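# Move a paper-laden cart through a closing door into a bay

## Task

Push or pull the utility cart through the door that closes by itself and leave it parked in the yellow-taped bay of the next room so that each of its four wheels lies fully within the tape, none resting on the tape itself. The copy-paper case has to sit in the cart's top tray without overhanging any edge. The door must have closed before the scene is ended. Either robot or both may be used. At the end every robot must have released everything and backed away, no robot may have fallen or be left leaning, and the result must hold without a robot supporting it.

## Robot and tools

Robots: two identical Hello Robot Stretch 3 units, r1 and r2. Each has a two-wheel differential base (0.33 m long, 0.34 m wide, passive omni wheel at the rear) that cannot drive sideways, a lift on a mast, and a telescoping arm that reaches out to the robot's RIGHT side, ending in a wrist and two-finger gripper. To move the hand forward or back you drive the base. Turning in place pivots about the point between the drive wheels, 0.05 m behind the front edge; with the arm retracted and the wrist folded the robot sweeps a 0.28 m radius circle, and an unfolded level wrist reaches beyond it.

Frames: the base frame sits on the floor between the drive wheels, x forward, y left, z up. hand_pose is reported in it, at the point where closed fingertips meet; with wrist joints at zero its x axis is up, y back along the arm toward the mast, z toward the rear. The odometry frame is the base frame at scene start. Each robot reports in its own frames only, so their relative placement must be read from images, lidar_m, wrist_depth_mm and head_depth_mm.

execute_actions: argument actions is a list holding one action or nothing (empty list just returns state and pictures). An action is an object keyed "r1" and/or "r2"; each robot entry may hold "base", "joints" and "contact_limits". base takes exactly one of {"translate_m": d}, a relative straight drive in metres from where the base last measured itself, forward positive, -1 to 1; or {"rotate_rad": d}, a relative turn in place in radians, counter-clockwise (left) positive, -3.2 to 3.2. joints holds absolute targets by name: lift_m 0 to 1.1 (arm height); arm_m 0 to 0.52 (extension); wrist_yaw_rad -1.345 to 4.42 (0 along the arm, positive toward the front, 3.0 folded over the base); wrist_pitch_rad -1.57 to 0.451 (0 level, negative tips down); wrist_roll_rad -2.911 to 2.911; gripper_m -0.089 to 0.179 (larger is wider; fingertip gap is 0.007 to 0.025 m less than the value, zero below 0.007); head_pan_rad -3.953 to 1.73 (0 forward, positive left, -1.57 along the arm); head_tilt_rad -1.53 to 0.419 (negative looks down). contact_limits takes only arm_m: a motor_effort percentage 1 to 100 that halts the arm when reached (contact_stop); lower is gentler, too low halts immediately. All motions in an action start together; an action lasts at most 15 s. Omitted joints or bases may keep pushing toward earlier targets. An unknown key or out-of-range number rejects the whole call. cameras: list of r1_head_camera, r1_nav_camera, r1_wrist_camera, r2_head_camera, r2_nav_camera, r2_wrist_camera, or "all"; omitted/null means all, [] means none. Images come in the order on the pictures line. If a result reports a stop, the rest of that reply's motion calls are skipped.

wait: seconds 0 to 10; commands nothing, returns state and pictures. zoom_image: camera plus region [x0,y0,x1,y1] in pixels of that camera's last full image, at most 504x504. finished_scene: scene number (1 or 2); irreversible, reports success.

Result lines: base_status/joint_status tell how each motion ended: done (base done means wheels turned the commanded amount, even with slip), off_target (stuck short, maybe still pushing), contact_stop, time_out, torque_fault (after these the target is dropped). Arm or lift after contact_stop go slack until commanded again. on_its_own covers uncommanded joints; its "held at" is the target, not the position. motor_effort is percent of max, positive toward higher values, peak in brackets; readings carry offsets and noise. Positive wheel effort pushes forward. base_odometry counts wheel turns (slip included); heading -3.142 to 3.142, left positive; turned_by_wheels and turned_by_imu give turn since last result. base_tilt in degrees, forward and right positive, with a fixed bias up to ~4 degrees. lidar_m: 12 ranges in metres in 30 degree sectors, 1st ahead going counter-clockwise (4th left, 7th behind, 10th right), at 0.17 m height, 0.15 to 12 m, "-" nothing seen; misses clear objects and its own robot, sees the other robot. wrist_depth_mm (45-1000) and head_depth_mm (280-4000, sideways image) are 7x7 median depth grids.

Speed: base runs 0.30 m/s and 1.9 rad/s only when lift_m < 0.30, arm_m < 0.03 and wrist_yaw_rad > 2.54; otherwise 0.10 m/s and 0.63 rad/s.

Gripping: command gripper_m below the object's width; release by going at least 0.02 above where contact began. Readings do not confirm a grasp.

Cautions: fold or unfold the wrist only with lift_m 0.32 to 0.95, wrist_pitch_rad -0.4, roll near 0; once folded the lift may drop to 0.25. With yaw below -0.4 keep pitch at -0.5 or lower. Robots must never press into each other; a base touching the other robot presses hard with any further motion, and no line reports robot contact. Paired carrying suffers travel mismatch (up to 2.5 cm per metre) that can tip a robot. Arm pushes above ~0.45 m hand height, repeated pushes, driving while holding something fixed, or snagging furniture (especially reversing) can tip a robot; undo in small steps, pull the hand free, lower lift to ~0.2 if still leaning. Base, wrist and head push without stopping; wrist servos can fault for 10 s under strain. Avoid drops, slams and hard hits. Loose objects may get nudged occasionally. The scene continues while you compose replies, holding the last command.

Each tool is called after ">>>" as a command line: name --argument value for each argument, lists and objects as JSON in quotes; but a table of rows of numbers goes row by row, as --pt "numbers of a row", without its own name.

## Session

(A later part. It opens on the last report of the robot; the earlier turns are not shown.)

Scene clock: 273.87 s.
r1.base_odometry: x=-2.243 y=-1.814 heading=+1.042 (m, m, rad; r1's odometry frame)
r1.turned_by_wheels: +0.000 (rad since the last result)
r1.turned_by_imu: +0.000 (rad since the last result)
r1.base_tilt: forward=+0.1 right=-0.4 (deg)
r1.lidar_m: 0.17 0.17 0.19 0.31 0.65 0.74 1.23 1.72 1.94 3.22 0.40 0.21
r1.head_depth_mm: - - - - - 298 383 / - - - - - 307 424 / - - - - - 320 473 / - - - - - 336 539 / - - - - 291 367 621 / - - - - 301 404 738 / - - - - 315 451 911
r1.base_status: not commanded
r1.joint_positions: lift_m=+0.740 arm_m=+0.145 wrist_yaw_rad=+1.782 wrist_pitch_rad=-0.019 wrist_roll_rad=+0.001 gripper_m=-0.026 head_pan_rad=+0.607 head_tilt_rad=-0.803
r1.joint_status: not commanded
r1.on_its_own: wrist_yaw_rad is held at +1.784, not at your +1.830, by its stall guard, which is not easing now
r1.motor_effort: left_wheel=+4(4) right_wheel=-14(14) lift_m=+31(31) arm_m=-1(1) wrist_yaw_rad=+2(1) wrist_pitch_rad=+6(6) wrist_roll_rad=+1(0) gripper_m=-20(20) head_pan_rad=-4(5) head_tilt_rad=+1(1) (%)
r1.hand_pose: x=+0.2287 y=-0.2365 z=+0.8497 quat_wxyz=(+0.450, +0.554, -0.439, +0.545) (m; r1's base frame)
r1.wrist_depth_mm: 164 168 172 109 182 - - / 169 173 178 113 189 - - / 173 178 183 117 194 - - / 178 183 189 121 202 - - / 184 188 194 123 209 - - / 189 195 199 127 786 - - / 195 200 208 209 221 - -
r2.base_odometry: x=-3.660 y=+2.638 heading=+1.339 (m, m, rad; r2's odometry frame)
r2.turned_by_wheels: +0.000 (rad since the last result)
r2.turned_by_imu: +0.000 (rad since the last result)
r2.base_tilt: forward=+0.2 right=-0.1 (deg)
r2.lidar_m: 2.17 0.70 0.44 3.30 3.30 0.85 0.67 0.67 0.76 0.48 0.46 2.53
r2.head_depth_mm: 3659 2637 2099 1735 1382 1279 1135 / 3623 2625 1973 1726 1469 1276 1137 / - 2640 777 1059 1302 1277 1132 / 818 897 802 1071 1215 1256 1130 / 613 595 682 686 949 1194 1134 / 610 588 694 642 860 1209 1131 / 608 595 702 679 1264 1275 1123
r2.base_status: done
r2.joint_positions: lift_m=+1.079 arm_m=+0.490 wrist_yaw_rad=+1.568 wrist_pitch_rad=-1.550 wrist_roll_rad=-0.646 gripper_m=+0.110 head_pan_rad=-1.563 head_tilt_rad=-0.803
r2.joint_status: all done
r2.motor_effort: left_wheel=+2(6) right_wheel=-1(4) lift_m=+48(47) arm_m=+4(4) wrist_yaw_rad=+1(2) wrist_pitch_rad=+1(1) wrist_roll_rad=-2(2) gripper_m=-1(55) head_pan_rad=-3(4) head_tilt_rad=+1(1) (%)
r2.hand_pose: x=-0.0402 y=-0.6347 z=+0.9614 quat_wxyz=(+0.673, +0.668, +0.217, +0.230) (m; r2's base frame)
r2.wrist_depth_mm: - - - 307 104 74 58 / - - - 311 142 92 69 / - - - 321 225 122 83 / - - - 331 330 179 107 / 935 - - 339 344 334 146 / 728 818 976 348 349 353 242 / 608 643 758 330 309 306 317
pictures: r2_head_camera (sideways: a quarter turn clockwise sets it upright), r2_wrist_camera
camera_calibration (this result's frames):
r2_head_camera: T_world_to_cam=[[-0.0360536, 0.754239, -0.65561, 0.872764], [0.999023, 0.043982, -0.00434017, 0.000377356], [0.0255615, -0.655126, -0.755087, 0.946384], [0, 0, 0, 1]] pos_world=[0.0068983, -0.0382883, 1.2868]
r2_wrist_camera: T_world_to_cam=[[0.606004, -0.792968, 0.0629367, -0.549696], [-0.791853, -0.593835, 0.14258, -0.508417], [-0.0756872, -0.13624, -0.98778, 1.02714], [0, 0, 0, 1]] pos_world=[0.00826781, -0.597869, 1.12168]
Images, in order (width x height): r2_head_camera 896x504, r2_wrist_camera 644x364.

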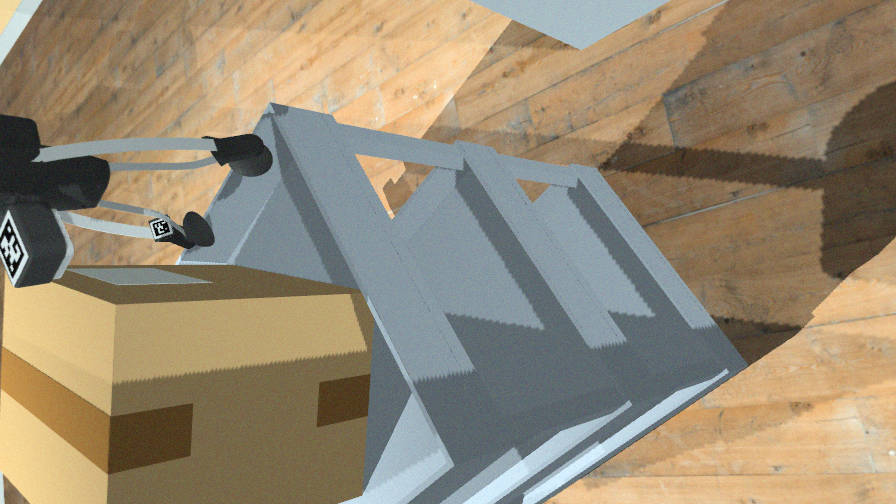

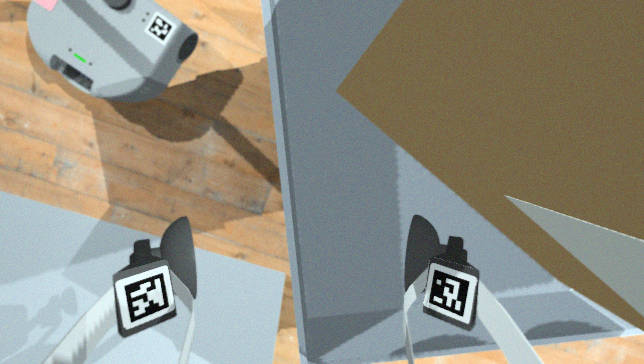

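>>> execute_actions --actions '[{"r2":{"joints":{"lift_m":0.95}}}]' --cameras '[]'

>>> execute_actions --actions '[{"r2":{"joints":{"gripper_m":-0.02}}}]' --cameras '["r2_wrist_camera"]'

>>> execute_actions --actions '[{"r2":{"joints":{"arm_m":0.2,"wrist_roll_rad":-0.25},"contact_limits":{"arm_m":24}}}]' --cameras '["r2_head_camera","r2_wrist_camera","r2_nav_camera"]'

Scene clock: 276.03 s.
r1.base_odometry: x=-2.243 y=-1.814 heading=+1.042 (m, m, rad; r1's odometry frame)
r1.turned_by_wheels: +0.000 (rad since the last result)
r1.turned_by_imu: +0.000 (rad since the last result)
r1.base_tilt: forward=+0.1 right=-0.4 (deg)
r1.lidar_m: 0.17 0.17 0.19 0.31 0.65 0.74 1.23 1.72 1.94 3.22 0.40 0.21
r1.head_depth_mm: - - - - - 297 383 / - - - - - 307 425 / - - - - - 320 474 / - - - - - 336 538 / - - - - 291 367 624 / - - - - 301 404 741 / - - - - 315 451 911
r1.base_status: not commanded
r1.joint_positions: lift_m=+0.740 arm_m=+0.145 wrist_yaw_rad=+1.782 wrist_pitch_rad=-0.019 wrist_roll_rad=+0.001 gripper_m=-0.026 head_pan_rad=+0.607 head_tilt_rad=-0.803
r1.joint_status: not commanded
r1.on_its_own: wrist_yaw_rad is held at +1.784, not at your +1.830, by its stall guard, which is not easing now
r1.motor_effort: left_wheel=+4(4) right_wheel=-14(14) lift_m=+31(31) arm_m=-1(1) wrist_yaw_rad=+2(2) wrist_pitch_rad=+6(6) wrist_roll_rad=+0(1) gripper_m=-20(19) head_pan_rad=-4(5) head_tilt_rad=+1(1) (%)
r1.hand_pose: x=+0.2287 y=-0.2365 z=+0.8497 quat_wxyz=(+0.450, +0.554, -0.439, +0.545) (m; r1's base frame)
r1.wrist_depth_mm: 164 168 172 109 183 - - / 169 173 177 114 189 - - / 173 177 183 117 195 - - / 178 183 188 121 202 - - / 184 188 194 123 209 - - / 189 195 199 127 786 - - / 195 201 209 208 221 - -
r2.base_odometry: x=-3.660 y=+2.638 heading=+1.339 (m, m, rad; r2's odometry frame)
r2.turned_by_wheels: +0.000 (rad since the last result)
r2.turned_by_imu: +0.000 (rad since the last result)
r2.base_tilt: forward=+0.2 right=+0.0 (deg)
r2.lidar_m: 2.17 0.70 0.44 3.30 3.29 0.85 0.67 0.67 0.76 0.48 0.46 2.52
r2.head_depth_mm: - - 2092 1729 1381 1280 1127 / 3383 2551 1968 1725 1467 1277 1133 / - - 778 1058 1304 1272 1133 / 1979 906 781 1068 1218 1252 1133 / 614 595 681 687 950 1192 1130 / 610 589 692 640 861 1199 1128 / 610 595 701 680 1263 1275 1124
r2.base_status: not commanded
r2.joint_positions: lift_m=+0.951 arm_m=+0.490 wrist_yaw_rad=+1.568 wrist_pitch_rad=-1.550 wrist_roll_rad=-0.646 gripper_m=+0.110 head_pan_rad=-1.563 head_tilt_rad=-0.803
r2.joint_status: all done
r2.motor_effort: left_wheel=+2(2) right_wheel=-1(1) lift_m=+15(39) arm_m=+4(3) wrist_yaw_rad=+1(2) wrist_pitch_rad=+1(1) wrist_roll_rad=-1(1) gripper_m=-1(1) head_pan_rad=-3(3) head_tilt_rad=+1(1) (%)
r2.hand_pose: x=-0.0402 y=-0.6347 z=+0.8327 quat_wxyz=(+0.673, +0.668, +0.217, +0.230) (m; r2's base frame)
r2.wrist_depth_mm: - - 186 186 103 74 58 / 929 939 914 190 141 92 68 / 951 968 976 193 196 121 83 / 985 986 983 200 203 178 106 / 940 - - 204 206 209 147 / 731 816 963 210 212 215 216 / 607 652 728 213 219 221 224
pictures: none
No camera images: the call's "cameras" was empty. Leave "cameras" out to get every camera's image.

Scene clock: 277.83 s.
r1.base_odometry: x=-2.243 y=-1.814 heading=+1.042 (m, m, rad; r1's odometry frame)
r1.turned_by_wheels: +0.000 (rad since the last result)
r1.turned_by_imu: +0.000 (rad since the last result)
r1.base_tilt: forward=+0.1 right=-0.4 (deg)
r1.lidar_m: 0.17 0.17 0.19 0.31 0.65 0.74 1.23 1.72 1.95 3.21 0.40 0.21
r1.head_depth_mm: - - - - - 298 383 / - - - - - 307 423 / - - - - - 320 475 / - - - - - 336 538 / - - - - 291 368 624 / - - - - 301 404 739 / - - - - 315 450 910
r1.base_status: not commanded
r1.joint_positions: lift_m=+0.740 arm_m=+0.145 wrist_yaw_rad=+1.782 wrist_pitch_rad=-0.019 wrist_roll_rad=+0.001 gripper_m=-0.026 head_pan_rad=+0.607 head_tilt_rad=-0.803
r1.joint_status: not commanded
r1.on_its_own: wrist_yaw_rad is held at +1.784, not at your +1.830, by its stall guard, which is not easing now
r1.motor_effort: left_wheel=+4(4) right_wheel=-14(14) lift_m=+31(31) arm_m=-1(1) wrist_yaw_rad=+1(1) wrist_pitch_rad=+6(6) wrist_roll_rad=+1(0) gripper_m=-20(19) head_pan_rad=-4(4) head_tilt_rad=+1(1) (%)
r1.hand_pose: x=+0.2287 y=-0.2365 z=+0.8497 quat_wxyz=(+0.450, +0.554, -0.439, +0.545) (m; r1's base frame)
r1.wrist_depth_mm: 164 168 173 109 183 - - / 169 172 177 114 189 - - / 173 177 183 117 195 - - / 178 183 188 121 201 - - / 183 188 194 123 209 - - / 189 195 199 127 777 - - / 195 201 209 209 222 - -
r2.base_odometry: x=-3.660 y=+2.638 heading=+1.339 (m, m, rad; r2's odometry frame)
r2.turned_by_wheels: +0.000 (rad since the last result)
r2.turned_by_imu: +0.000 (rad since the last result)
r2.base_tilt: forward=+0.1 right=+0.0 (deg)
r2.lidar_m: 2.17 0.70 0.44 3.29 3.29 0.85 0.67 0.67 0.76 0.49 0.46 2.52
r2.head_depth_mm: - - 2096 1734 1379 1277 1136 / 3376 2549 1973 1723 1464 1277 1133 / - - 820 1050 1381 1278 1134 / 3300 915 807 1068 1213 1256 1128 / 613 602 691 1018 972 1192 1128 / 610 595 698 651 869 1205 1127 / 610 600 708 695 1259 1275 1122
r2.base_status: not commanded
r2.joint_positions: lift_m=+0.950 arm_m=+0.490 wrist_yaw_rad=+1.570 wrist_pitch_rad=-1.557 wrist_roll_rad=-0.655 gripper_m=-0.019 head_pan_rad=-1.563 head_tilt_rad=-0.803
r2.joint_status: all done
r2.motor_effort: left_wheel=-6(8) right_wheel=+13(16) lift_m=+23(24) arm_m=+3(4) wrist_yaw_rad=+0(3) wrist_pitch_rad=+4(5) wrist_roll_rad=+2(2) gripper_m=-21(99) head_pan_rad=-3(4) head_tilt_rad=+1(2) (%)
r2.hand_pose: x=-0.0419 y=-0.6347 z=+0.8325 quat_wxyz=(+0.671, +0.668, +0.223, +0.231) (m; r2's base frame)
r2.wrist_depth_mm: - - 921 184 133 84 65 / 933 949 943 188 163 104 77 / 940 972 965 192 194 138 94 / 957 997 997 197 200 198 120 / 883 997 - 200 204 207 167 / 719 803 952 - 210 212 215 / 594 662 721 213 215 219 221
pictures: r2_wrist_camera
camera_calibration (this result's frames):
r2_wrist_camera: T_world_to_cam=[[0.614798, -0.786485, 0.0588608, -0.532662], [-0.784513, -0.602177, 0.148061, -0.500993], [-0.0810029, -0.137205, -0.987225, 0.898382], [0, 0, 0, 1]] pos_world=[0.00721575, -0.597355, 0.992436]
Images, in order (width x height): r2_wrist_camera 644x364.

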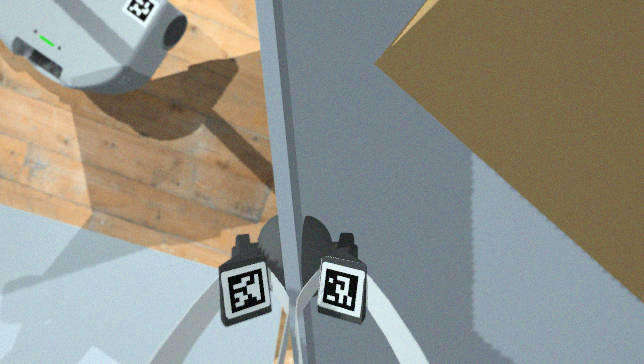

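Scene clock: 281.20 s.
r1.base_odometry: x=-2.243 y=-1.814 heading=+1.042 (m, m, rad; r1's odometry frame)
r1.turned_by_wheels: +0.000 (rad since the last result)
r1.turned_by_imu: +0.000 (rad since the last result)
r1.base_tilt: forward=+0.1 right=-0.4 (deg)
r1.lidar_m: 0.17 0.17 0.19 0.31 0.65 0.74 1.23 1.72 1.94 3.21 0.40 0.21
r1.head_depth_mm: - - - - - 298 384 / - - - - - 307 424 / - - - - - 321 474 / - - - - - 336 537 / - - - - 291 367 623 / - - - - 302 404 740 / - - - - 315 452 913
r1.base_status: not commanded
r1.joint_positions: lift_m=+0.740 arm_m=+0.145 wrist_yaw_rad=+1.782 wrist_pitch_rad=-0.019 wrist_roll_rad=+0.001 gripper_m=-0.026 head_pan_rad=+0.607 head_tilt_rad=-0.803
r1.joint_status: not commanded
r1.on_its_own: wrist_yaw_rad is held at +1.784, not at your +1.830, by its stall guard, which is not easing now
r1.motor_effort: left_wheel=+4(4) right_wheel=-14(14) lift_m=+31(31) arm_m=-1(1) wrist_yaw_rad=+2(1) wrist_pitch_rad=+6(6) wrist_roll_rad=+1(1) gripper_m=-18(19) head_pan_rad=-4(5) head_tilt_rad=+2(2) (%)
r1.hand_pose: x=+0.2287 y=-0.2365 z=+0.8497 quat_wxyz=(+0.450, +0.554, -0.439, +0.545) (m; r1's base frame)
r1.wrist_depth_mm: 164 168 172 109 183 - - / 168 173 177 114 189 - - / 173 177 183 117 196 - - / 178 182 189 121 201 - - / 183 188 194 123 208 - - / 189 195 199 127 796 - - / 194 201 209 209 222 - -
r2.base_odometry: x=-3.660 y=+2.638 heading=+1.339 (m, m, rad; r2's odometry frame)
r2.turned_by_wheels: +0.000 (rad since the last result)
r2.turned_by_imu: +0.001 (rad since the last result)
r2.base_tilt: forward=+0.2 right=-0.1 (deg)
r2.lidar_m: 2.17 0.70 0.44 3.29 3.29 0.85 0.67 0.67 0.38 0.30 0.30 0.32
r2.head_depth_mm: 3689 - 2090 1721 1382 1278 1133 / - - 2118 634 680 1251 1134 / 3616 - - - 874 859 1110 / 3611 480 534 633 560 842 1092 / 3622 447 421 493 539 810 1035 / 612 446 401 497 563 795 969 / 3594 445 425 535 563 766 829
r2.base_status: not commanded
r2.joint_positions: lift_m=+0.950 arm_m=+0.201 wrist_yaw_rad=+1.583 wrist_pitch_rad=-1.557 wrist_roll_rad=-0.268 gripper_m=-0.019 head_pan_rad=-1.563 head_tilt_rad=-0.803
r2.joint_status: all done
r2.on_its_own: wrist_yaw_rad is at rest, and its effort (-16) is outside its rest range (-12 to +12)
r2.motor_effort: left_wheel=+2(6) right_wheel=+2(13) lift_m=+25(25) arm_m=-3(6) wrist_yaw_rad=-16(27) wrist_pitch_rad=+3(4) wrist_roll_rad=+6(12) gripper_m=-21(31) head_pan_rad=-4(4) head_tilt_rad=+1(1) (%)
r2.contact_limits: arm_m 24 (drawing in: default 14, maximum 24; extending or still: default 22, maximum 35)
r2.hand_pose: x=-0.0419 y=-0.3460 z=+0.8324 quat_wxyz=(+0.701, +0.699, +0.094, +0.103) (m; r2's base frame)
r2.wrist_depth_mm: 895 900 924 185 126 86 68 / 921 942 938 189 167 110 82 / 953 - - 194 196 153 104 / 964 983 981 199 202 203 140 / - - - 178 208 209 209 / - - - - 212 214 219 / - 993 945 216 218 221 224
pictures: r2_head_camera (sideways: a quarter turn clockwise sets it upright), r2_nav_camera (sideways: a quarter turn counterclockwise sets it upright), r2_wrist_camera
camera_calibration (this result's frames):
r2_head_camera: T_world_to_cam=[[-0.0360535, 0.754238, -0.65561, 0.872764], [0.999023, 0.0439818, -0.00434017, 0.000377362], [0.0255614, -0.655126, -0.755087, 0.946384], [0, 0, 0, 1]] pos_world=[0.00689829, -0.0382883, 1.2868]
r2_nav_camera: T_world_to_cam=[[0.00431369, -0.719024, 0.694971, -0.857345], [-0.99997, 0.00141883, 0.00767476, 0.0475014], [-0.00650439, -0.694983, -0.718996, 0.886198], [0, 0, 0, 1]] pos_world=[0.0569625, -0.00062628, 1.23264]
r2_wrist_camera: T_world_to_cam=[[0.285476, -0.956824, 0.0546926, -0.374861], [-0.950324, -0.275227, 0.145378, -0.218685], [-0.124048, -0.0934777, -0.987863, 0.951785], [0, 0, 0, 1]] pos_world=[0.0172598, -0.329893, 0.992528]
Images, in order (width x height): r2_head_camera 896x504, r2_nav_camera 672x504, r2_wrist_camera 644x364.

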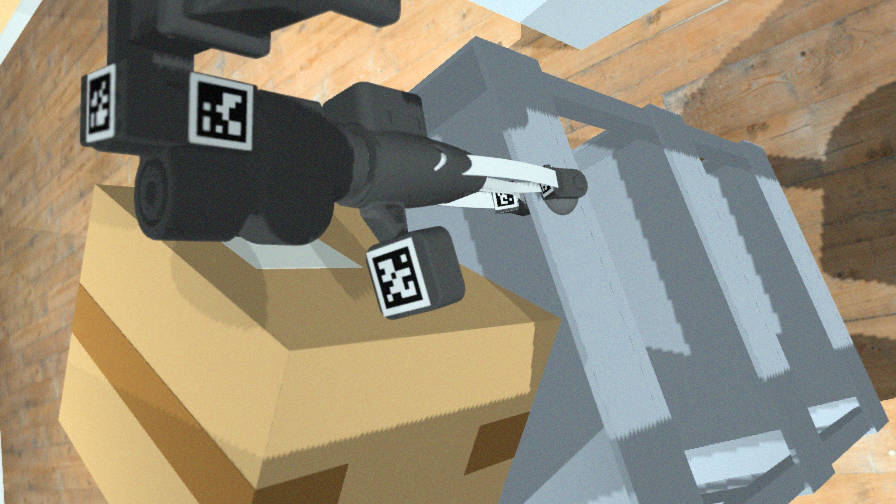

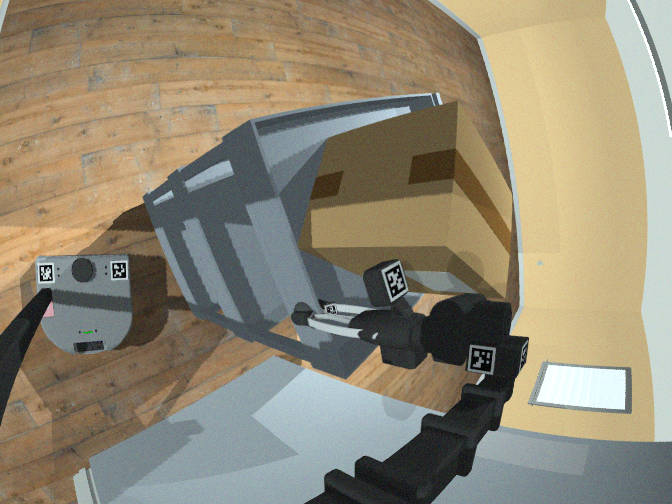

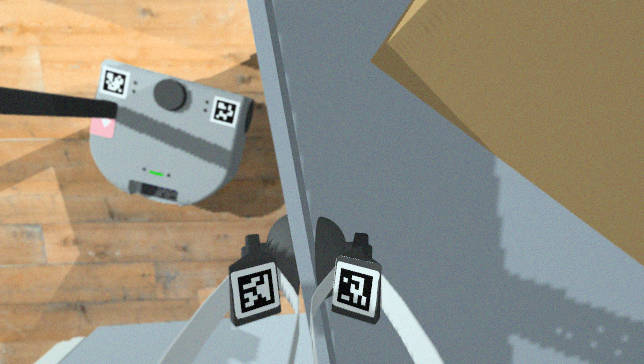

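>>> execute_actions --actions '[{"r2":{"joints":{"gripper_m":0.12,"lift_m":1.09}}}]' --cameras '[]'

>>> execute_actions --actions '[{"r2":{"base":{"translate_m":0.07},"joints":{"arm_m":0.005,"wrist_yaw_rad":1.57}}}]' --cameras '[]'

>>> execute_actions --actions '[{"r2":{"base":{"rotate_rad":-1.145},"joints":{"wrist_pitch_rad":-0.85,"wrist_roll_rad":1.57,"head_pan_rad":-0.3,"head_tilt_rad":-1.1}}}]' --cameras '["r2_head_camera","r2_wrist_camera","r2_nav_camera"]'

Scene clock: 285.80 s.
r1.base_odometry: x=-2.243 y=-1.814 heading=+1.042 (m, m, rad; r1's odometry frame)
r1.turned_by_wheels: +0.000 (rad since the last result)
r1.turned_by_imu: +0.000 (rad since the last result)
r1.base_tilt: forward=+0.1 right=-0.4 (deg)
r1.lidar_m: 0.17 0.17 0.19 0.31 0.65 0.74 1.23 1.72 1.95 3.22 0.40 0.21
r1.head_depth_mm: - - - - - 298 384 / - - - - - 307 424 / - - - - - 320 475 / - - - - - 336 538 / - - - - 290 367 623 / - - - - 301 404 738 / - - - - 315 450 911
r1.base_status: not commanded
r1.joint_positions: lift_m=+0.740 arm_m=+0.145 wrist_yaw_rad=+1.782 wrist_pitch_rad=-0.019 wrist_roll_rad=+0.001 gripper_m=-0.026 head_pan_rad=+0.607 head_tilt_rad=-0.803
r1.joint_status: not commanded
r1.on_its_own: wrist_yaw_rad is held at +1.784, not at your +1.830, by its stall guard, which is not easing now
r1.motor_effort: left_wheel=+4(4) right_wheel=-14(14) lift_m=+31(31) arm_m=-1(1) wrist_yaw_rad=+1(2) wrist_pitch_rad=+6(6) wrist_roll_rad=+1(1) gripper_m=-19(21) head_pan_rad=-5(4) head_tilt_rad=+3(1) (%)
r1.hand_pose: x=+0.2287 y=-0.2365 z=+0.8497 quat_wxyz=(+0.450, +0.554, -0.439, +0.545) (m; r1's base frame)
r1.wrist_depth_mm: 164 167 172 109 183 - - / 169 172 177 113 189 - - / 172 177 183 117 195 - - / 178 183 188 121 201 - - / 183 188 194 123 210 - - / 189 195 200 127 789 - - / 195 200 208 209 222 - -
r2.base_odometry: x=-3.660 y=+2.638 heading=+1.339 (m, m, rad; r2's odometry frame)
r2.turned_by_wheels: +0.000 (rad since the last result)
r2.turned_by_imu: +0.001 (rad since the last result)
r2.base_tilt: forward=+0.2 right=-0.2 (deg)
r2.lidar_m: 2.17 0.70 0.44 3.30 3.28 0.85 0.67 0.67 0.38 0.30 0.30 0.32
r2.head_depth_mm: 3739 2541 2090 1722 1378 1280 1136 / - - 2102 624 689 1254 1133 / 3500 - 712 666 729 861 1112 / 3611 - 557 633 560 842 1093 / 3605 447 419 499 539 810 1032 / 612 446 402 497 563 796 953 / 3556 445 426 535 563 768 1081
r2.base_status: not commanded
r2.joint_positions: lift_m=+1.089 arm_m=+0.200 wrist_yaw_rad=+1.573 wrist_pitch_rad=-1.546 wrist_roll_rad=-0.254 gripper_m=+0.120 head_pan_rad=-1.563 head_tilt_rad=-0.803
r2.joint_status: all done
r2.motor_effort: left_wheel=+2(2) right_wheel=-1(2) lift_m=+47(62) arm_m=-1(4) wrist_yaw_rad=-3(16) wrist_pitch_rad=-1(3) wrist_roll_rad=+1(6) gripper_m=+0(95) head_pan_rad=-3(2) head_tilt_rad=+1(2) (%)
r2.hand_pose: x=-0.0391 y=-0.3455 z=+0.9713 quat_wxyz=(+0.703, +0.700, +0.082, +0.099) (m; r2's base frame)
r2.wrist_depth_mm: - - - 317 118 82 65 / - - - 324 156 105 79 / - - - 332 269 145 100 / - - - 342 345 238 137 / - - - 350 352 356 212 / - - - 364 358 359 320 / - 960 976 867 318 - -
pictures: none
No camera images: the call's "cameras" was empty. Leave "cameras" out to get every camera's image.

Scene clock: 288.47 s.
r1.base_odometry: x=-2.243 y=-1.814 heading=+1.042 (m, m, rad; r1's odometry frame)
r1.turned_by_wheels: +0.000 (rad since the last result)
r1.turned_by_imu: +0.000 (rad since the last result)
r1.base_tilt: forward=+0.1 right=-0.5 (deg)
r1.lidar_m: 0.17 0.17 0.19 0.31 0.65 0.74 1.23 1.72 1.95 3.21 0.40 0.21
r1.head_depth_mm: - - - - - 298 384 / - - - - - 307 424 / - - - - - 320 475 / - - - - - 336 539 / - - - - 291 367 623 / - - - - 302 405 739 / - - - - 315 451 913
r1.base_status: not commanded
r1.joint_positions: lift_m=+0.740 arm_m=+0.145 wrist_yaw_rad=+1.782 wrist_pitch_rad=-0.019 wrist_roll_rad=+0.001 gripper_m=-0.026 head_pan_rad=+0.607 head_tilt_rad=-0.803
r1.joint_status: not commanded
r1.on_its_own: wrist_yaw_rad is held at +1.784, not at your +1.830, by its stall guard, which is not easing now
r1.motor_effort: left_wheel=+4(4) right_wheel=-14(14) lift_m=+31(31) arm_m=-1(1) wrist_yaw_rad=+1(2) wrist_pitch_rad=+6(6) wrist_roll_rad=+0(0) gripper_m=-20(20) head_pan_rad=-5(4) head_tilt_rad=+2(1) (%)
r1.hand_pose: x=+0.2287 y=-0.2365 z=+0.8497 quat_wxyz=(+0.450, +0.554, -0.439, +0.545) (m; r1's base frame)
r1.wrist_depth_mm: 164 168 172 109 183 - - / 168 172 177 113 188 - - / 174 178 183 117 194 - - / 178 182 188 121 201 - - / 184 188 195 123 208 - - / 189 194 199 127 793 - - / 195 201 209 209 222 - -
r2.base_odometry: x=-3.644 y=+2.707 heading=+1.339 (m, m, rad; r2's odometry frame)
r2.turned_by_wheels: +0.000 (rad since the last result)
r2.turned_by_imu: +0.001 (rad since the last result)
r2.base_tilt: forward=+0.2 right=-0.1 (deg)
r2.lidar_m: 2.10 0.74 0.42 0.45 3.31 0.93 0.74 0.74 0.34 0.27 0.27 2.45
r2.head_depth_mm: - - - - - 1284 1126 / - - - - - 1072 1134 / - - - 587 - 845 1099 / 3604 450 405 456 - 804 1052 / 3637 447 413 479 - 794 997 / 3583 447 436 522 - 768 824 / 3575 446 464 594 563 490 1129
r2.base_status: done
r2.joint_positions: lift_m=+1.089 arm_m=+0.005 wrist_yaw_rad=+1.572 wrist_pitch_rad=-1.546 wrist_roll_rad=-0.254 gripper_m=+0.120 head_pan_rad=-1.563 head_tilt_rad=-0.803
r2.joint_status: all done
r2.motor_effort: left_wheel=+1(6) right_wheel=-1(3) lift_m=+47(47) arm_m=-2(0) wrist_yaw_rad=-4(7) wrist_pitch_rad=-1(1) wrist_roll_rad=+1(1) gripper_m=+0(0) head_pan_rad=-3(3) head_tilt_rad=+1(1) (%)
r2.hand_pose: x=-0.0391 y=-0.1505 z=+0.9713 quat_wxyz=(+0.703, +0.700, +0.082, +0.098) (m; r2's base frame)
r2.wrist_depth_mm: 752 952 - - 403 328 330 / - - - - 574 333 336 / - - - - 659 342 295 / - - - - 677 333 267 / - - - - 697 338 250 / - - - - - 366 370 / - - - - - 375 382
pictures: none
No camera images: the call's "cameras" was empty. Leave "cameras" out to get every camera's image.

Scene clock: 291.23 s.
r1.base_odometry: x=-2.243 y=-1.814 heading=+1.042 (m, m, rad; r1's odometry frame)
r1.turned_by_wheels: +0.000 (rad since the last result)
r1.turned_by_imu: +0.000 (rad since the last result)
r1.base_tilt: forward=+0.2 right=-0.4 (deg)
r1.lidar_m: 0.17 0.17 0.19 0.31 0.65 0.74 1.23 1.72 1.94 3.19 0.40 0.21
r1.head_depth_mm: - - - - - 298 383 / - - - - - 307 424 / - - - - - 320 474 / - - - - - 336 538 / - - - - 291 367 623 / - - - - 301 404 740 / - - - - 315 450 915
r1.base_status: not commanded
r1.joint_positions: lift_m=+0.740 arm_m=+0.145 wrist_yaw_rad=+1.782 wrist_pitch_rad=-0.019 wrist_roll_rad=+0.001 gripper_m=-0.026 head_pan_rad=+0.607 head_tilt_rad=-0.803
r1.joint_status: not commanded
r1.on_its_own: wrist_yaw_rad is held at +1.784, not at your +1.830, by its stall guard, which is not easing now
r1.motor_effort: left_wheel=+4(4) right_wheel=-14(14) lift_m=+31(31) arm_m=-1(1) wrist_yaw_rad=+1(1) wrist_pitch_rad=+6(6) wrist_roll_rad=+0(1) gripper_m=-20(20) head_pan_rad=-4(4) head_tilt_rad=+2(1) (%)
r1.hand_pose: x=+0.2287 y=-0.2365 z=+0.8497 quat_wxyz=(+0.450, +0.554, -0.439, +0.545) (m; r1's base frame)
r1.wrist_depth_mm: 164 167 173 109 183 - - / 169 172 178 114 189 - - / 173 177 182 117 195 - - / 178 183 189 121 200 - - / 183 188 194 123 209 - - / 189 194 199 127 790 - - / 194 200 209 208 223 - -
r2.base_odometry: x=-3.644 y=+2.707 heading=+0.194 (m, m, rad; r2's odometry frame)
r2.turned_by_wheels: -1.145 (rad since the last result)
r2.turned_by_imu: -1.144 (rad since the last result)
r2.base_tilt: forward=+0.2 right=-0.1 (deg)
r2.lidar_m: 0.27 2.63 2.12 0.92 0.43 0.42 3.31 3.37 0.75 0.74 0.38 0.28
r2.head_depth_mm: 633 646 559 843 1284 1182 1098 / 396 583 592 867 1243 1185 1104 / 337 412 541 855 1149 1191 - / 352 429 549 558 1109 1182 - / 374 462 574 550 846 1184 - / 398 499 584 535 1256 1185 1098 / 427 639 591 1351 1280 1177 1092
r2.base_status: done
r2.joint_positions: lift_m=+1.089 arm_m=+0.005 wrist_yaw_rad=+1.572 wrist_pitch_rad=-0.864 wrist_roll_rad=+1.568 gripper_m=+0.120 head_pan_rad=-0.307 head_tilt_rad=-1.086
r2.joint_status: all done
r2.motor_effort: left_wheel=+2(6) right_wheel=-2(4) lift_m=+47(47) arm_m=-1(2) wrist_yaw_rad=-4(3) wrist_pitch_rad=+6(6) wrist_roll_rad=+1(2) gripper_m=+0(0) head_pan_rad=+2(44) head_tilt_rad=-6(22) (%)
r2.hand_pose: x=+0.1265 y=-0.1502 z=+1.0173 quat_wxyz=(+0.298, +0.643, -0.641, -0.295) (m; r2's base frame)
r2.wrist_depth_mm: 381 495 488 393 - 965 841 / 332 411 496 420 710 969 860 / 299 351 442 430 736 973 867 / 265 306 388 443 758 - - / 275 325 489 446 752 - - / 325 - 546 457 - - 951 / - - - 493 - - 953
pictures: r2_head_camera (sideways: a quarter turn clockwise sets it upright), r2_nav_camera (sideways: a quarter turn counterclockwise sets it upright), r2_wrist_camera
camera_calibration (this result's frames):
r2_head_camera: T_world_to_cam=[[-0.874333, 0.245421, -0.418701, 0.569249], [0.267572, 0.963519, 0.00602161, -0.00865036], [0.404904, -0.106768, -0.908104, 1.14297], [0, 0, 0, 1]] pos_world=[0.0372334, -0.00933852, 1.27634]
r2_nav_camera: T_world_to_cam=[[0.842853, -0.268457, 0.4664, -0.56467], [-0.308425, -0.951197, 0.00986652, 0.0404328], [0.44099, -0.152165, -0.884519, 1.09866], [0, 0, 0, 1]] pos_world=[0.00390529, 0.0540487, 1.23475]
r2_wrist_camera: T_world_to_cam=[[-0.792659, -0.0152167, -0.609475, 0.707781], [-0.107921, 0.987403, 0.115705, 0.0815813], [0.600037, 0.157489, -0.784316, 0.912712], [0, 0, 0, 1]] pos_world=[0.0221718, -0.213526, 1.13779]
Images, in order (width x height): r2_head_camera 896x504, r2_nav_camera 672x504, r2_wrist_camera 644x364.

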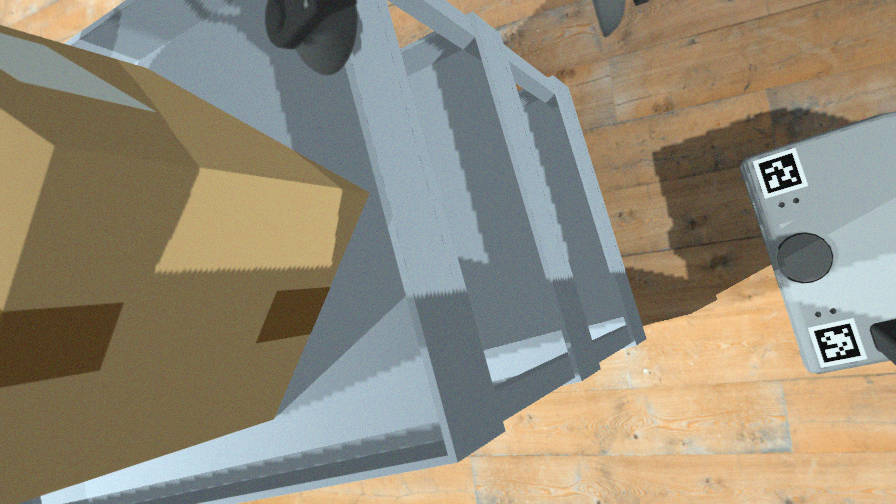

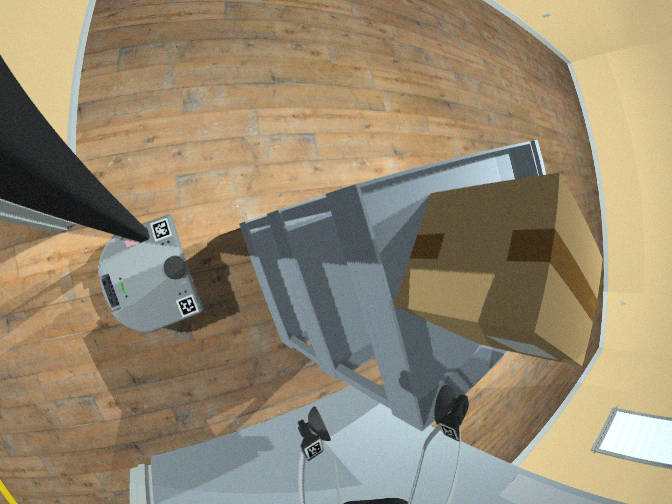

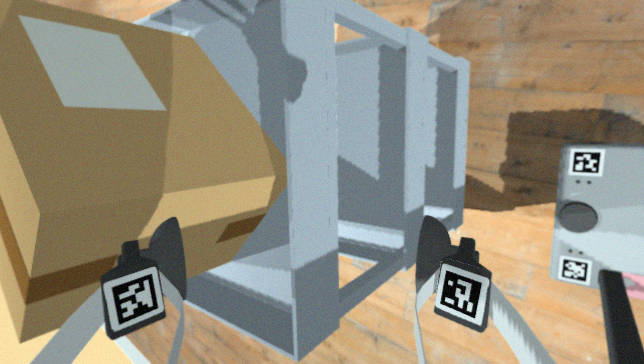

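>>> execute_actions --actions '[{"r2":{"base":{"translate_m":0.13},"joints":{"arm_m":0.075}}}]' --cameras '[]'

>>> execute_actions --actions '[{"r2":{"joints":{"lift_m":0.93}}}]' --cameras '["r2_head_camera","r2_wrist_camera"]'

Scene clock: 294.37 s.
r1.base_odometry: x=-2.243 y=-1.814 heading=+1.042 (m, m, rad; r1's odometry frame)
r1.turned_by_wheels: +0.000 (rad since the last result)
r1.turned_by_imu: +0.000 (rad since the last result)
r1.base_tilt: forward=+0.1 right=-0.5 (deg)
r1.lidar_m: 0.17 0.17 0.19 0.31 0.66 0.74 1.23 1.73 1.94 3.20 0.40 0.21
r1.head_depth_mm: - - - - - 298 383 / - - - - - 307 424 / - - - - - 320 474 / - - - - - 336 539 / - - - - 291 367 623 / - - - - 302 404 739 / - - - - 315 451 914
r1.base_status: not commanded
r1.joint_positions: lift_m=+0.740 arm_m=+0.145 wrist_yaw_rad=+1.782 wrist_pitch_rad=-0.019 wrist_roll_rad=+0.001 gripper_m=-0.026 head_pan_rad=+0.607 head_tilt_rad=-0.803
r1.joint_status: not commanded
r1.on_its_own: wrist_yaw_rad is held at +1.784, not at your +1.830, by its stall guard, which is not easing now
r1.motor_effort: left_wheel=+4(4) right_wheel=-14(14) lift_m=+31(31) arm_m=-1(1) wrist_yaw_rad=+2(2) wrist_pitch_rad=+6(6) wrist_roll_rad=+1(1) gripper_m=-20(20) head_pan_rad=-5(4) head_tilt_rad=+2(1) (%)
r1.hand_pose: x=+0.2287 y=-0.2365 z=+0.8497 quat_wxyz=(+0.450, +0.554, -0.439, +0.545) (m; r1's base frame)
r1.wrist_depth_mm: 164 168 173 109 183 - - / 168 173 177 113 188 - - / 173 177 182 117 195 - - / 178 182 188 121 201 - - / 184 189 194 123 209 - - / 189 195 199 127 805 - - / 195 201 209 209 222 - -
r2.base_odometry: x=-3.516 y=+2.732 heading=+0.194 (m, m, rad; r2's odometry frame)
r2.turned_by_wheels: +0.000 (rad since the last result)
r2.turned_by_imu: +0.001 (rad since the last result)
r2.base_tilt: forward=+0.2 right=-0.1 (deg)
r2.lidar_m: - 2.60 2.10 1.26 0.61 0.52 3.44 1.03 0.76 0.75 0.19 0.15
r2.head_depth_mm: 318 290 575 536 802 1184 1096 / 318 285 320 515 508 1173 1101 / 317 290 346 465 501 1157 - / 317 295 378 514 495 1054 - / 318 317 414 527 489 958 - / 318 343 462 536 488 1171 1097 / 324 593 588 1349 1271 1184 1097
r2.base_status: done
r2.joint_positions: lift_m=+1.089 arm_m=+0.075 wrist_yaw_rad=+1.572 wrist_pitch_rad=-0.864 wrist_roll_rad=+1.568 gripper_m=+0.120 head_pan_rad=-0.307 head_tilt_rad=-1.087
r2.joint_status: all done
r2.motor_effort: left_wheel=+2(8) right_wheel=-1(4) lift_m=+48(48) arm_m=+4(3) wrist_yaw_rad=-4(4) wrist_pitch_rad=+6(6) wrist_roll_rad=+1(1) gripper_m=+0(0) head_pan_rad=+2(2) head_tilt_rad=-6(7) (%)
r2.hand_pose: x=+0.1265 y=-0.2195 z=+1.0174 quat_wxyz=(+0.298, +0.643, -0.641, -0.295) (m; r2's base frame)
r2.wrist_depth_mm: - - - 371 316 959 842 / 284 342 452 412 362 860 857 / 250 294 367 422 369 826 868 / 229 256 314 399 376 895 - / 229 228 272 336 385 902 - / 256 - 241 398 372 - - / 325 188 268 469 404 - 958
pictures: none
No camera images: the call's "cameras" was empty. Leave "cameras" out to get every camera's image.

Scene clock: 296.67 s.
r1.base_odometry: x=-2.243 y=-1.814 heading=+1.042 (m, m, rad; r1's odometry frame)
r1.turned_by_wheels: +0.000 (rad since the last result)
r1.turned_by_imu: +0.000 (rad since the last result)
r1.base_tilt: forward=+0.1 right=-0.4 (deg)
r1.lidar_m: 0.17 0.17 0.19 0.31 0.65 0.74 1.23 1.72 1.94 3.19 0.40 0.21
r1.head_depth_mm: - - - - - 298 384 / - - - - - 307 424 / - - - - - 320 474 / - - - - - 336 539 / - - - - 291 367 623 / - - - - 301 404 738 / - - - - 315 451 908
r1.base_status: not commanded
r1.joint_positions: lift_m=+0.740 arm_m=+0.145 wrist_yaw_rad=+1.782 wrist_pitch_rad=-0.019 wrist_roll_rad=+0.001 gripper_m=-0.026 head_pan_rad=+0.607 head_tilt_rad=-0.803
r1.joint_status: not commanded
r1.on_its_own: wrist_yaw_rad is held at +1.784, not at your +1.830, by its stall guard, which is not easing now
r1.motor_effort: left_wheel=+4(4) right_wheel=-13(14) lift_m=+31(31) arm_m=-1(1) wrist_yaw_rad=+2(2) wrist_pitch_rad=+6(6) wrist_roll_rad=+1(0) gripper_m=-19(20) head_pan_rad=-4(5) head_tilt_rad=+2(1) (%)
r1.hand_pose: x=+0.2287 y=-0.2365 z=+0.8497 quat_wxyz=(+0.450, +0.554, -0.439, +0.545) (m; r1's base frame)
r1.wrist_depth_mm: 164 168 172 109 183 - - / 168 172 178 114 189 - - / 172 177 182 117 195 - - / 178 183 187 121 201 - - / 184 188 194 123 209 - - / 189 194 199 127 792 - - / 196 200 209 208 222 - -
r2.base_odometry: x=-3.516 y=+2.732 heading=+0.194 (m, m, rad; r2's odometry frame)
r2.turned_by_wheels: +0.000 (rad since the last result)
r2.turned_by_imu: +0.001 (rad since the last result)
r2.base_tilt: forward=+0.1 right=-0.1 (deg)
r2.lidar_m: - 2.60 2.10 1.26 0.61 0.52 3.43 1.03 0.76 0.75 0.19 0.15
r2.head_depth_mm: 318 291 574 536 796 1184 1098 / 318 285 320 513 507 1172 1106 / 317 290 346 465 501 1159 - / 317 295 377 514 495 1058 - / 318 316 413 528 487 954 - / 317 343 460 535 488 1168 1096 / 324 594 588 1358 1264 1183 1096
r2.base_status: not commanded
r2.joint_positions: lift_m=+0.931 arm_m=+0.075 wrist_yaw_rad=+1.572 wrist_pitch_rad=-0.864 wrist_roll_rad=+1.568 gripper_m=+0.120 head_pan_rad=-0.307 head_tilt_rad=-1.087
r2.joint_status: all done
r2.motor_effort: left_wheel=+1(2) right_wheel=-1(1) lift_m=+15(40) arm_m=+3(4) wrist_yaw_rad=-4(3) wrist_pitch_rad=+6(6) wrist_roll_rad=+1(1) gripper_m=+0(0) head_pan_rad=+4(3) head_tilt_rad=-7(6) (%)
r2.hand_pose: x=+0.1266 y=-0.2195 z=+0.8587 quat_wxyz=(+0.298, +0.643, -0.641, -0.295) (m; r2's base frame)
r2.wrist_depth_mm: 329 318 268 189 329 814 722 / 286 331 278 193 496 789 737 / 249 293 286 196 517 756 752 / 222 257 287 199 526 771 750 / 202 228 264 203 557 829 - / 183 - 235 208 571 888 - / - 184 230 211 540 965 -
pictures: r2_head_camera (sideways: a quarter turn clockwise sets it upright), r2_wrist_camera
camera_calibration (this result's frames):
r2_head_camera: T_world_to_cam=[[-0.87445, 0.245344, -0.418502, 0.56899], [0.267458, 0.963551, 0.00602958, -0.00866003], [0.404727, -0.106659, -0.908196, 1.14309], [0, 0, 0, 1]] pos_world=[0.0372291, -0.00933309, 1.27633]
r2_wrist_camera: T_world_to_cam=[[-0.792366, -0.0150808, -0.609859, 0.610466], [-0.107818, 0.987419, 0.115666, 0.168442], [0.600442, 0.157404, -0.784024, 0.798858], [0, 0, 0, 1]] pos_world=[0.0222053, -0.28286, 0.979139]
Images, in order (width x height): r2_head_camera 896x504, r2_wrist_camera 644x364.

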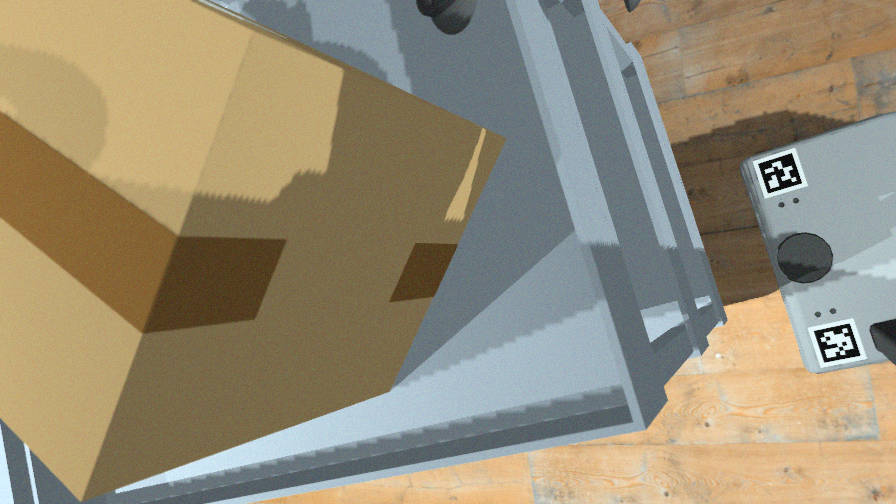

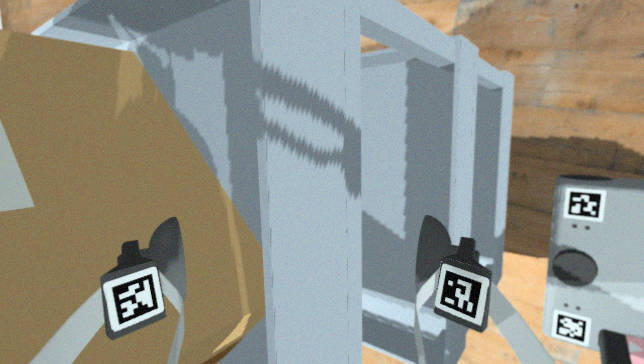

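>>> execute_actions --actions '[{"r2":{"joints":{"lift_m":0.895}}}]' --cameras '[]'

>>> execute_actions --actions '[{"r2":{"joints":{"gripper_m":-0.02,"wrist_pitch_rad":-0.81,"head_pan_rad":-0.2,"head_tilt_rad":-1.2}}}]' --cameras '[]'

>>> execute_actions --actions '[{"r2":{"base":{"translate_m":-0.25}}}]' --cameras '["r2_head_camera","r2_wrist_camera","r2_nav_camera"]'

Scene clock: 298.00 s.
r1.base_odometry: x=-2.243 y=-1.814 heading=+1.042 (m, m, rad; r1's odometry frame)
r1.turned_by_wheels: +0.000 (rad since the last result)
r1.turned_by_imu: +0.000 (rad since the last result)
r1.base_tilt: forward=+0.1 right=-0.4 (deg)
r1.lidar_m: 0.17 0.17 0.19 0.31 0.66 0.74 1.23 1.72 1.95 3.21 0.40 0.21
r1.head_depth_mm: - - - - - 298 383 / - - - - - 307 424 / - - - - - 321 474 / - - - - - 336 538 / - - - - 291 367 622 / - - - - 301 404 740 / - - - - 315 451 915
r1.base_status: not commanded
r1.joint_positions: lift_m=+0.740 arm_m=+0.145 wrist_yaw_rad=+1.782 wrist_pitch_rad=-0.019 wrist_roll_rad=+0.001 gripper_m=-0.026 head_pan_rad=+0.607 head_tilt_rad=-0.803
r1.joint_status: not commanded
r1.on_its_own: wrist_yaw_rad is held at +1.784, not at your +1.830, by its stall guard, which is not easing now
r1.motor_effort: left_wheel=+4(4) right_wheel=-14(14) lift_m=+31(31) arm_m=-1(1) wrist_yaw_rad=+1(2) wrist_pitch_rad=+6(6) wrist_roll_rad=+1(0) gripper_m=-18(20) head_pan_rad=-4(4) head_tilt_rad=+1(2) (%)
r1.hand_pose: x=+0.2287 y=-0.2365 z=+0.8497 quat_wxyz=(+0.450, +0.554, -0.439, +0.545) (m; r1's base frame)
r1.wrist_depth_mm: 165 168 172 109 184 - - / 168 172 177 114 189 - - / 174 177 183 118 196 - - / 178 183 188 121 202 - - / 183 189 194 123 209 - - / 189 193 199 127 791 - - / 195 201 209 208 223 - -
r2.base_odometry: x=-3.516 y=+2.732 heading=+0.194 (m, m, rad; r2's odometry frame)
r2.turned_by_wheels: +0.000 (rad since the last result)
r2.turned_by_imu: +0.000 (rad since the last result)
r2.base_tilt: forward=+0.1 right=-0.1 (deg)
r2.lidar_m: - 2.61 2.10 1.26 0.61 0.52 3.43 1.03 0.76 0.75 0.19 0.15
r2.head_depth_mm: 318 290 575 543 796 1184 1099 / 318 286 320 514 508 1170 1101 / 317 290 346 465 500 1154 - / 317 294 377 514 494 1054 - / 317 317 414 528 489 956 - / 317 343 460 534 488 1170 1097 / 324 594 589 1355 1272 1181 1095
r2.base_status: not commanded
r2.joint_positions: lift_m=+0.896 arm_m=+0.075 wrist_yaw_rad=+1.572 wrist_pitch_rad=-0.864 wrist_roll_rad=+1.568 gripper_m=+0.120 head_pan_rad=-0.307 head_tilt_rad=-1.087
r2.joint_status: all done
r2.motor_effort: left_wheel=+2(2) right_wheel=-1(1) lift_m=+15(15) arm_m=+3(4) wrist_yaw_rad=-4(3) wrist_pitch_rad=+6(6) wrist_roll_rad=+1(1) gripper_m=+0(0) head_pan_rad=+3(3) head_tilt_rad=-6(6) (%)
r2.hand_pose: x=+0.1266 y=-0.2195 z=+0.8238 quat_wxyz=(+0.298, +0.643, -0.641, -0.295) (m; r2's base frame)
r2.wrist_depth_mm: 302 276 141 189 328 798 699 / 284 298 142 192 473 758 714 / 249 283 149 196 487 729 712 / 222 257 152 199 491 793 727 / 201 229 154 203 512 807 - / 183 - 158 207 534 845 - / - 184 165 211 514 923 -
pictures: none
No camera images: the call's "cameras" was empty. Leave "cameras" out to get every camera's image.

Scene clock: 299.90 s.
r1.base_odometry: x=-2.243 y=-1.814 heading=+1.042 (m, m, rad; r1's odometry frame)
r1.turned_by_wheels: +0.000 (rad since the last result)
r1.turned_by_imu: +0.000 (rad since the last result)
r1.base_tilt: forward=+0.1 right=-0.4 (deg)
r1.lidar_m: 0.17 0.17 0.19 0.31 0.66 0.74 1.23 1.72 1.94 3.20 0.40 0.21
r1.head_depth_mm: - - - - - 298 383 / - - - - - 307 424 / - - - - - 320 474 / - - - - - 336 539 / - - - - 291 367 622 / - - - - 301 404 739 / - - - - 315 451 911
r1.base_status: not commanded
r1.joint_positions: lift_m=+0.740 arm_m=+0.145 wrist_yaw_rad=+1.782 wrist_pitch_rad=-0.019 wrist_roll_rad=+0.001 gripper_m=-0.026 head_pan_rad=+0.607 head_tilt_rad=-0.803
r1.joint_status: not commanded
r1.on_its_own: wrist_yaw_rad is held at +1.784, not at your +1.830, by its stall guard, which is not easing now
r1.motor_effort: left_wheel=+4(4) right_wheel=-14(14) lift_m=+31(31) arm_m=-1(1) wrist_yaw_rad=+2(2) wrist_pitch_rad=+6(6) wrist_roll_rad=+1(1) gripper_m=-20(19) head_pan_rad=-4(4) head_tilt_rad=+2(1) (%)
r1.hand_pose: x=+0.2287 y=-0.2365 z=+0.8497 quat_wxyz=(+0.450, +0.554, -0.439, +0.545) (m; r1's base frame)
r1.wrist_depth_mm: 164 168 172 109 183 - - / 168 172 178 114 189 - - / 173 177 183 117 195 - - / 178 183 188 121 202 - - / 184 188 194 123 208 - - / 190 194 199 127 799 - - / 195 201 209 209 222 - -
r2.base_odometry: x=-3.516 y=+2.732 heading=+0.195 (m, m, rad; r2's odometry frame)
r2.turned_by_wheels: +0.000 (rad since the last result)
r2.turned_by_imu: +0.001 (rad since the last result)
r2.base_tilt: forward=+0.2 right=-0.1 (deg)
r2.lidar_m: - 2.60 2.09 1.26 0.61 0.52 3.43 1.03 0.76 0.75 0.19 0.15
r2.head_depth_mm: 283 289 364 509 1099 1172 1105 / 282 303 372 499 805 1175 1103 / 284 320 416 503 800 1194 - / 285 351 469 509 784 1200 - / 305 390 531 510 616 1197 - / 338 581 543 508 1231 1172 1126 / 1641 1549 1445 1345 1248 1175 1111
r2.base_status: not commanded
r2.joint_positions: lift_m=+0.896 arm_m=+0.075 wrist_yaw_rad=+1.572 wrist_pitch_rad=-0.783 wrist_roll_rad=+1.568 gripper_m=-0.018 head_pan_rad=-0.207 head_tilt_rad=-1.185
r2.joint_status: all done
r2.motor_effort: left_wheel=+2(2) right_wheel=-5(7) lift_m=+15(15) arm_m=+3(4) wrist_yaw_rad=-3(1) wrist_pitch_rad=-10(13) wrist_roll_rad=+1(1) gripper_m=-39(99) head_pan_rad=+3(14) head_tilt_rad=-8(17) (%)
r2.hand_pose: x=+0.1431 y=-0.2195 z=+0.8364 quat_wxyz=(+0.271, +0.654, -0.653, -0.269) (m; r2's base frame)
r2.wrist_depth_mm: 333 317 251 159 264 760 706 / 270 317 260 162 478 447 716 / 238 276 268 166 492 456 714 / 213 244 267 169 499 461 744 / 193 217 235 165 515 651 791 / 177 194 148 164 516 636 789 / 164 177 194 179 500 562 802
pictures: none
No camera images: the call's "cameras" was empty. Leave "cameras" out to get every camera's image.

Scene clock: 303.40 s.
r1.base_odometry: x=-2.243 y=-1.814 heading=+1.042 (m, m, rad; r1's odometry frame)
r1.turned_by_wheels: +0.000 (rad since the last result)
r1.turned_by_imu: +0.000 (rad since the last result)
r1.base_tilt: forward=+0.1 right=-0.4 (deg)
r1.lidar_m: 0.17 0.17 0.19 0.31 0.65 0.74 1.23 1.72 1.95 3.20 0.40 0.21
r1.head_depth_mm: - - - - - 298 383 / - - - - - 307 424 / - - - - - 320 474 / - - - - - 336 539 / - - - - 291 367 622 / - - - - 302 404 738 / - - - - 315 450 911
r1.base_status: not commanded
r1.joint_positions: lift_m=+0.740 arm_m=+0.145 wrist_yaw_rad=+1.782 wrist_pitch_rad=-0.019 wrist_roll_rad=+0.001 gripper_m=-0.026 head_pan_rad=+0.607 head_tilt_rad=-0.803
r1.joint_status: not commanded
r1.on_its_own: wrist_yaw_rad is held at +1.784, not at your +1.830, by its stall guard, which is not easing now
r1.motor_effort: left_wheel=+4(4) right_wheel=-14(14) lift_m=+31(31) arm_m=-1(1) wrist_yaw_rad=+1(2) wrist_pitch_rad=+6(6) wrist_roll_rad=+0(1) gripper_m=-21(21) head_pan_rad=-4(4) head_tilt_rad=+2(1) (%)
r1.hand_pose: x=+0.2287 y=-0.2365 z=+0.8497 quat_wxyz=(+0.450, +0.554, -0.439, +0.545) (m; r1's base frame)
r1.wrist_depth_mm: 164 167 172 109 183 - - / 169 172 177 113 189 - - / 173 177 183 117 195 - - / 178 182 189 121 201 - - / 183 188 194 123 209 - - / 189 195 200 127 - - - / 195 200 207 209 222 - -
r2.base_odometry: x=-3.762 y=+2.683 heading=+0.195 (m, m, rad; r2's odometry frame)
r2.turned_by_wheels: +0.000 (rad since the last result)
r2.turned_by_imu: +0.000 (rad since the last result)
r2.base_tilt: forward=+0.2 right=-0.1 (deg)
r2.lidar_m: 0.16 0.17 2.13 0.62 0.34 0.38 3.17 3.35 0.73 0.72 0.20 0.16
r2.head_depth_mm: 283 292 462 509 1017 1174 1107 / 282 305 377 497 816 1175 1102 / 284 332 429 505 806 1196 - / 298 373 498 508 809 1198 - / 330 423 536 508 791 1197 - / 535 580 537 498 1229 1172 1119 / 1708 1579 1450 1342 1255 1174 1107
r2.base_status: done
r2.joint_positions: lift_m=+0.896 arm_m=+0.075 wrist_yaw_rad=+1.641 wrist_pitch_rad=-0.773 wrist_roll_rad=+1.582 gripper_m=-0.001 head_pan_rad=-0.207 head_tilt_rad=-1.185
r2.joint_status: not commanded
r2.on_its_own: wrist_yaw_rad is held at +1.619, not at your +1.570, by its stall guard, which is not easing now; gripper_m is held at -0.003, not at your -0.020, by its stall guard, which is not easing now; wrist_yaw_rad is at rest, and its effort (-27) is outside its rest range (-12 to +12)
r2.motor_effort: left_wheel=+6(6) right_wheel=-12(29) lift_m=+15(15) arm_m=+4(3) wrist_yaw_rad=-27(38) wrist_pitch_rad=-14(23) wrist_roll_rad=-4(4) gripper_m=-28(38) head_pan_rad=+4(3) head_tilt_rad=-6(7) (%)
r2.hand_pose: x=+0.1446 y=-0.2080 z=+0.8380 quat_wxyz=(+0.273, +0.676, -0.633, -0.261) (m; r2's base frame)
r2.wrist_depth_mm: 253 302 254 135 218 340 715 / 232 271 260 141 468 432 693 / 213 246 268 150 480 445 720 / 197 225 257 159 503 471 750 / 183 207 225 160 519 685 786 / 173 191 149 167 516 759 804 / 162 177 239 192 519 895 802
pictures: r2_head_camera (sideways: a quarter turn clockwise sets it upright), r2_nav_camera (sideways: a quarter turn counterclockwise sets it upright), r2_wrist_camera
camera_calibration (this result's frames):
r2_head_camera: T_world_to_cam=[[-0.930651, 0.16444, -0.326875, 0.449998], [0.170728, 0.985272, 0.00957543, -0.0126853], [0.323636, -0.0468953, -0.945019, 1.19141], [0, 0, 0, 1]] pos_world=[0.0353749, -0.00562773, 1.27312]
r2_nav_camera: T_world_to_cam=[[0.906359, -0.191498, 0.37662, -0.448119], [-0.210865, -0.977459, 0.010455, 0.0390729], [0.366128, -0.0888918, -0.926309, 1.15341], [0, 0, 0, 1]] pos_world=[-0.00790016, 0.0549068, 1.23678]
r2_wrist_camera: T_world_to_cam=[[-0.732229, -0.051355, -0.67912, 0.65407], [-0.175831, 0.977603, 0.115656, 0.169261], [0.65797, 0.204097, -0.724859, 0.721753], [0, 0, 0, 1]] pos_world=[0.0337986, -0.279188, 0.947785]
Images, in order (width x height): r2_head_camera 896x504, r2_nav_camera 672x504, r2_wrist_camera 644x364.

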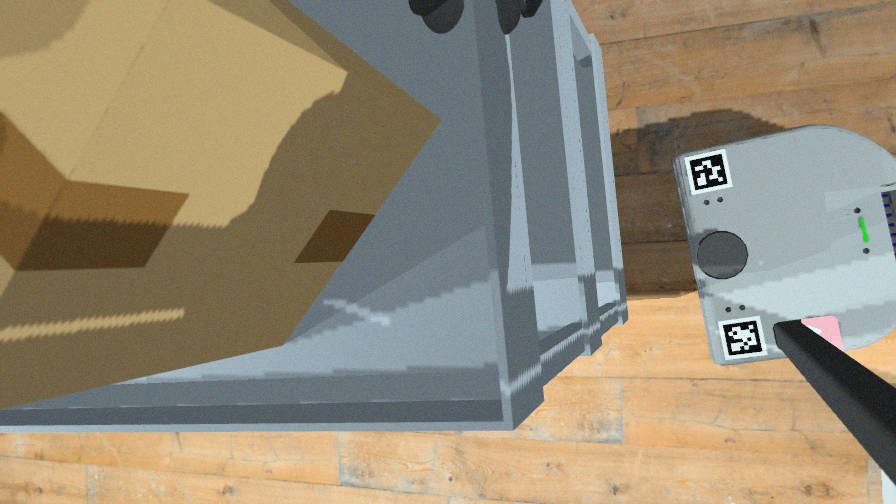

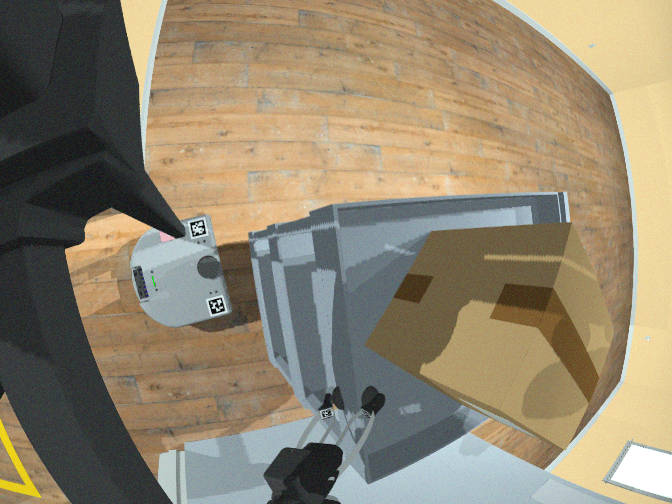

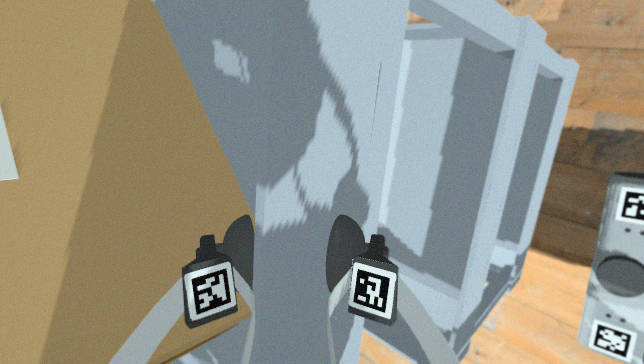

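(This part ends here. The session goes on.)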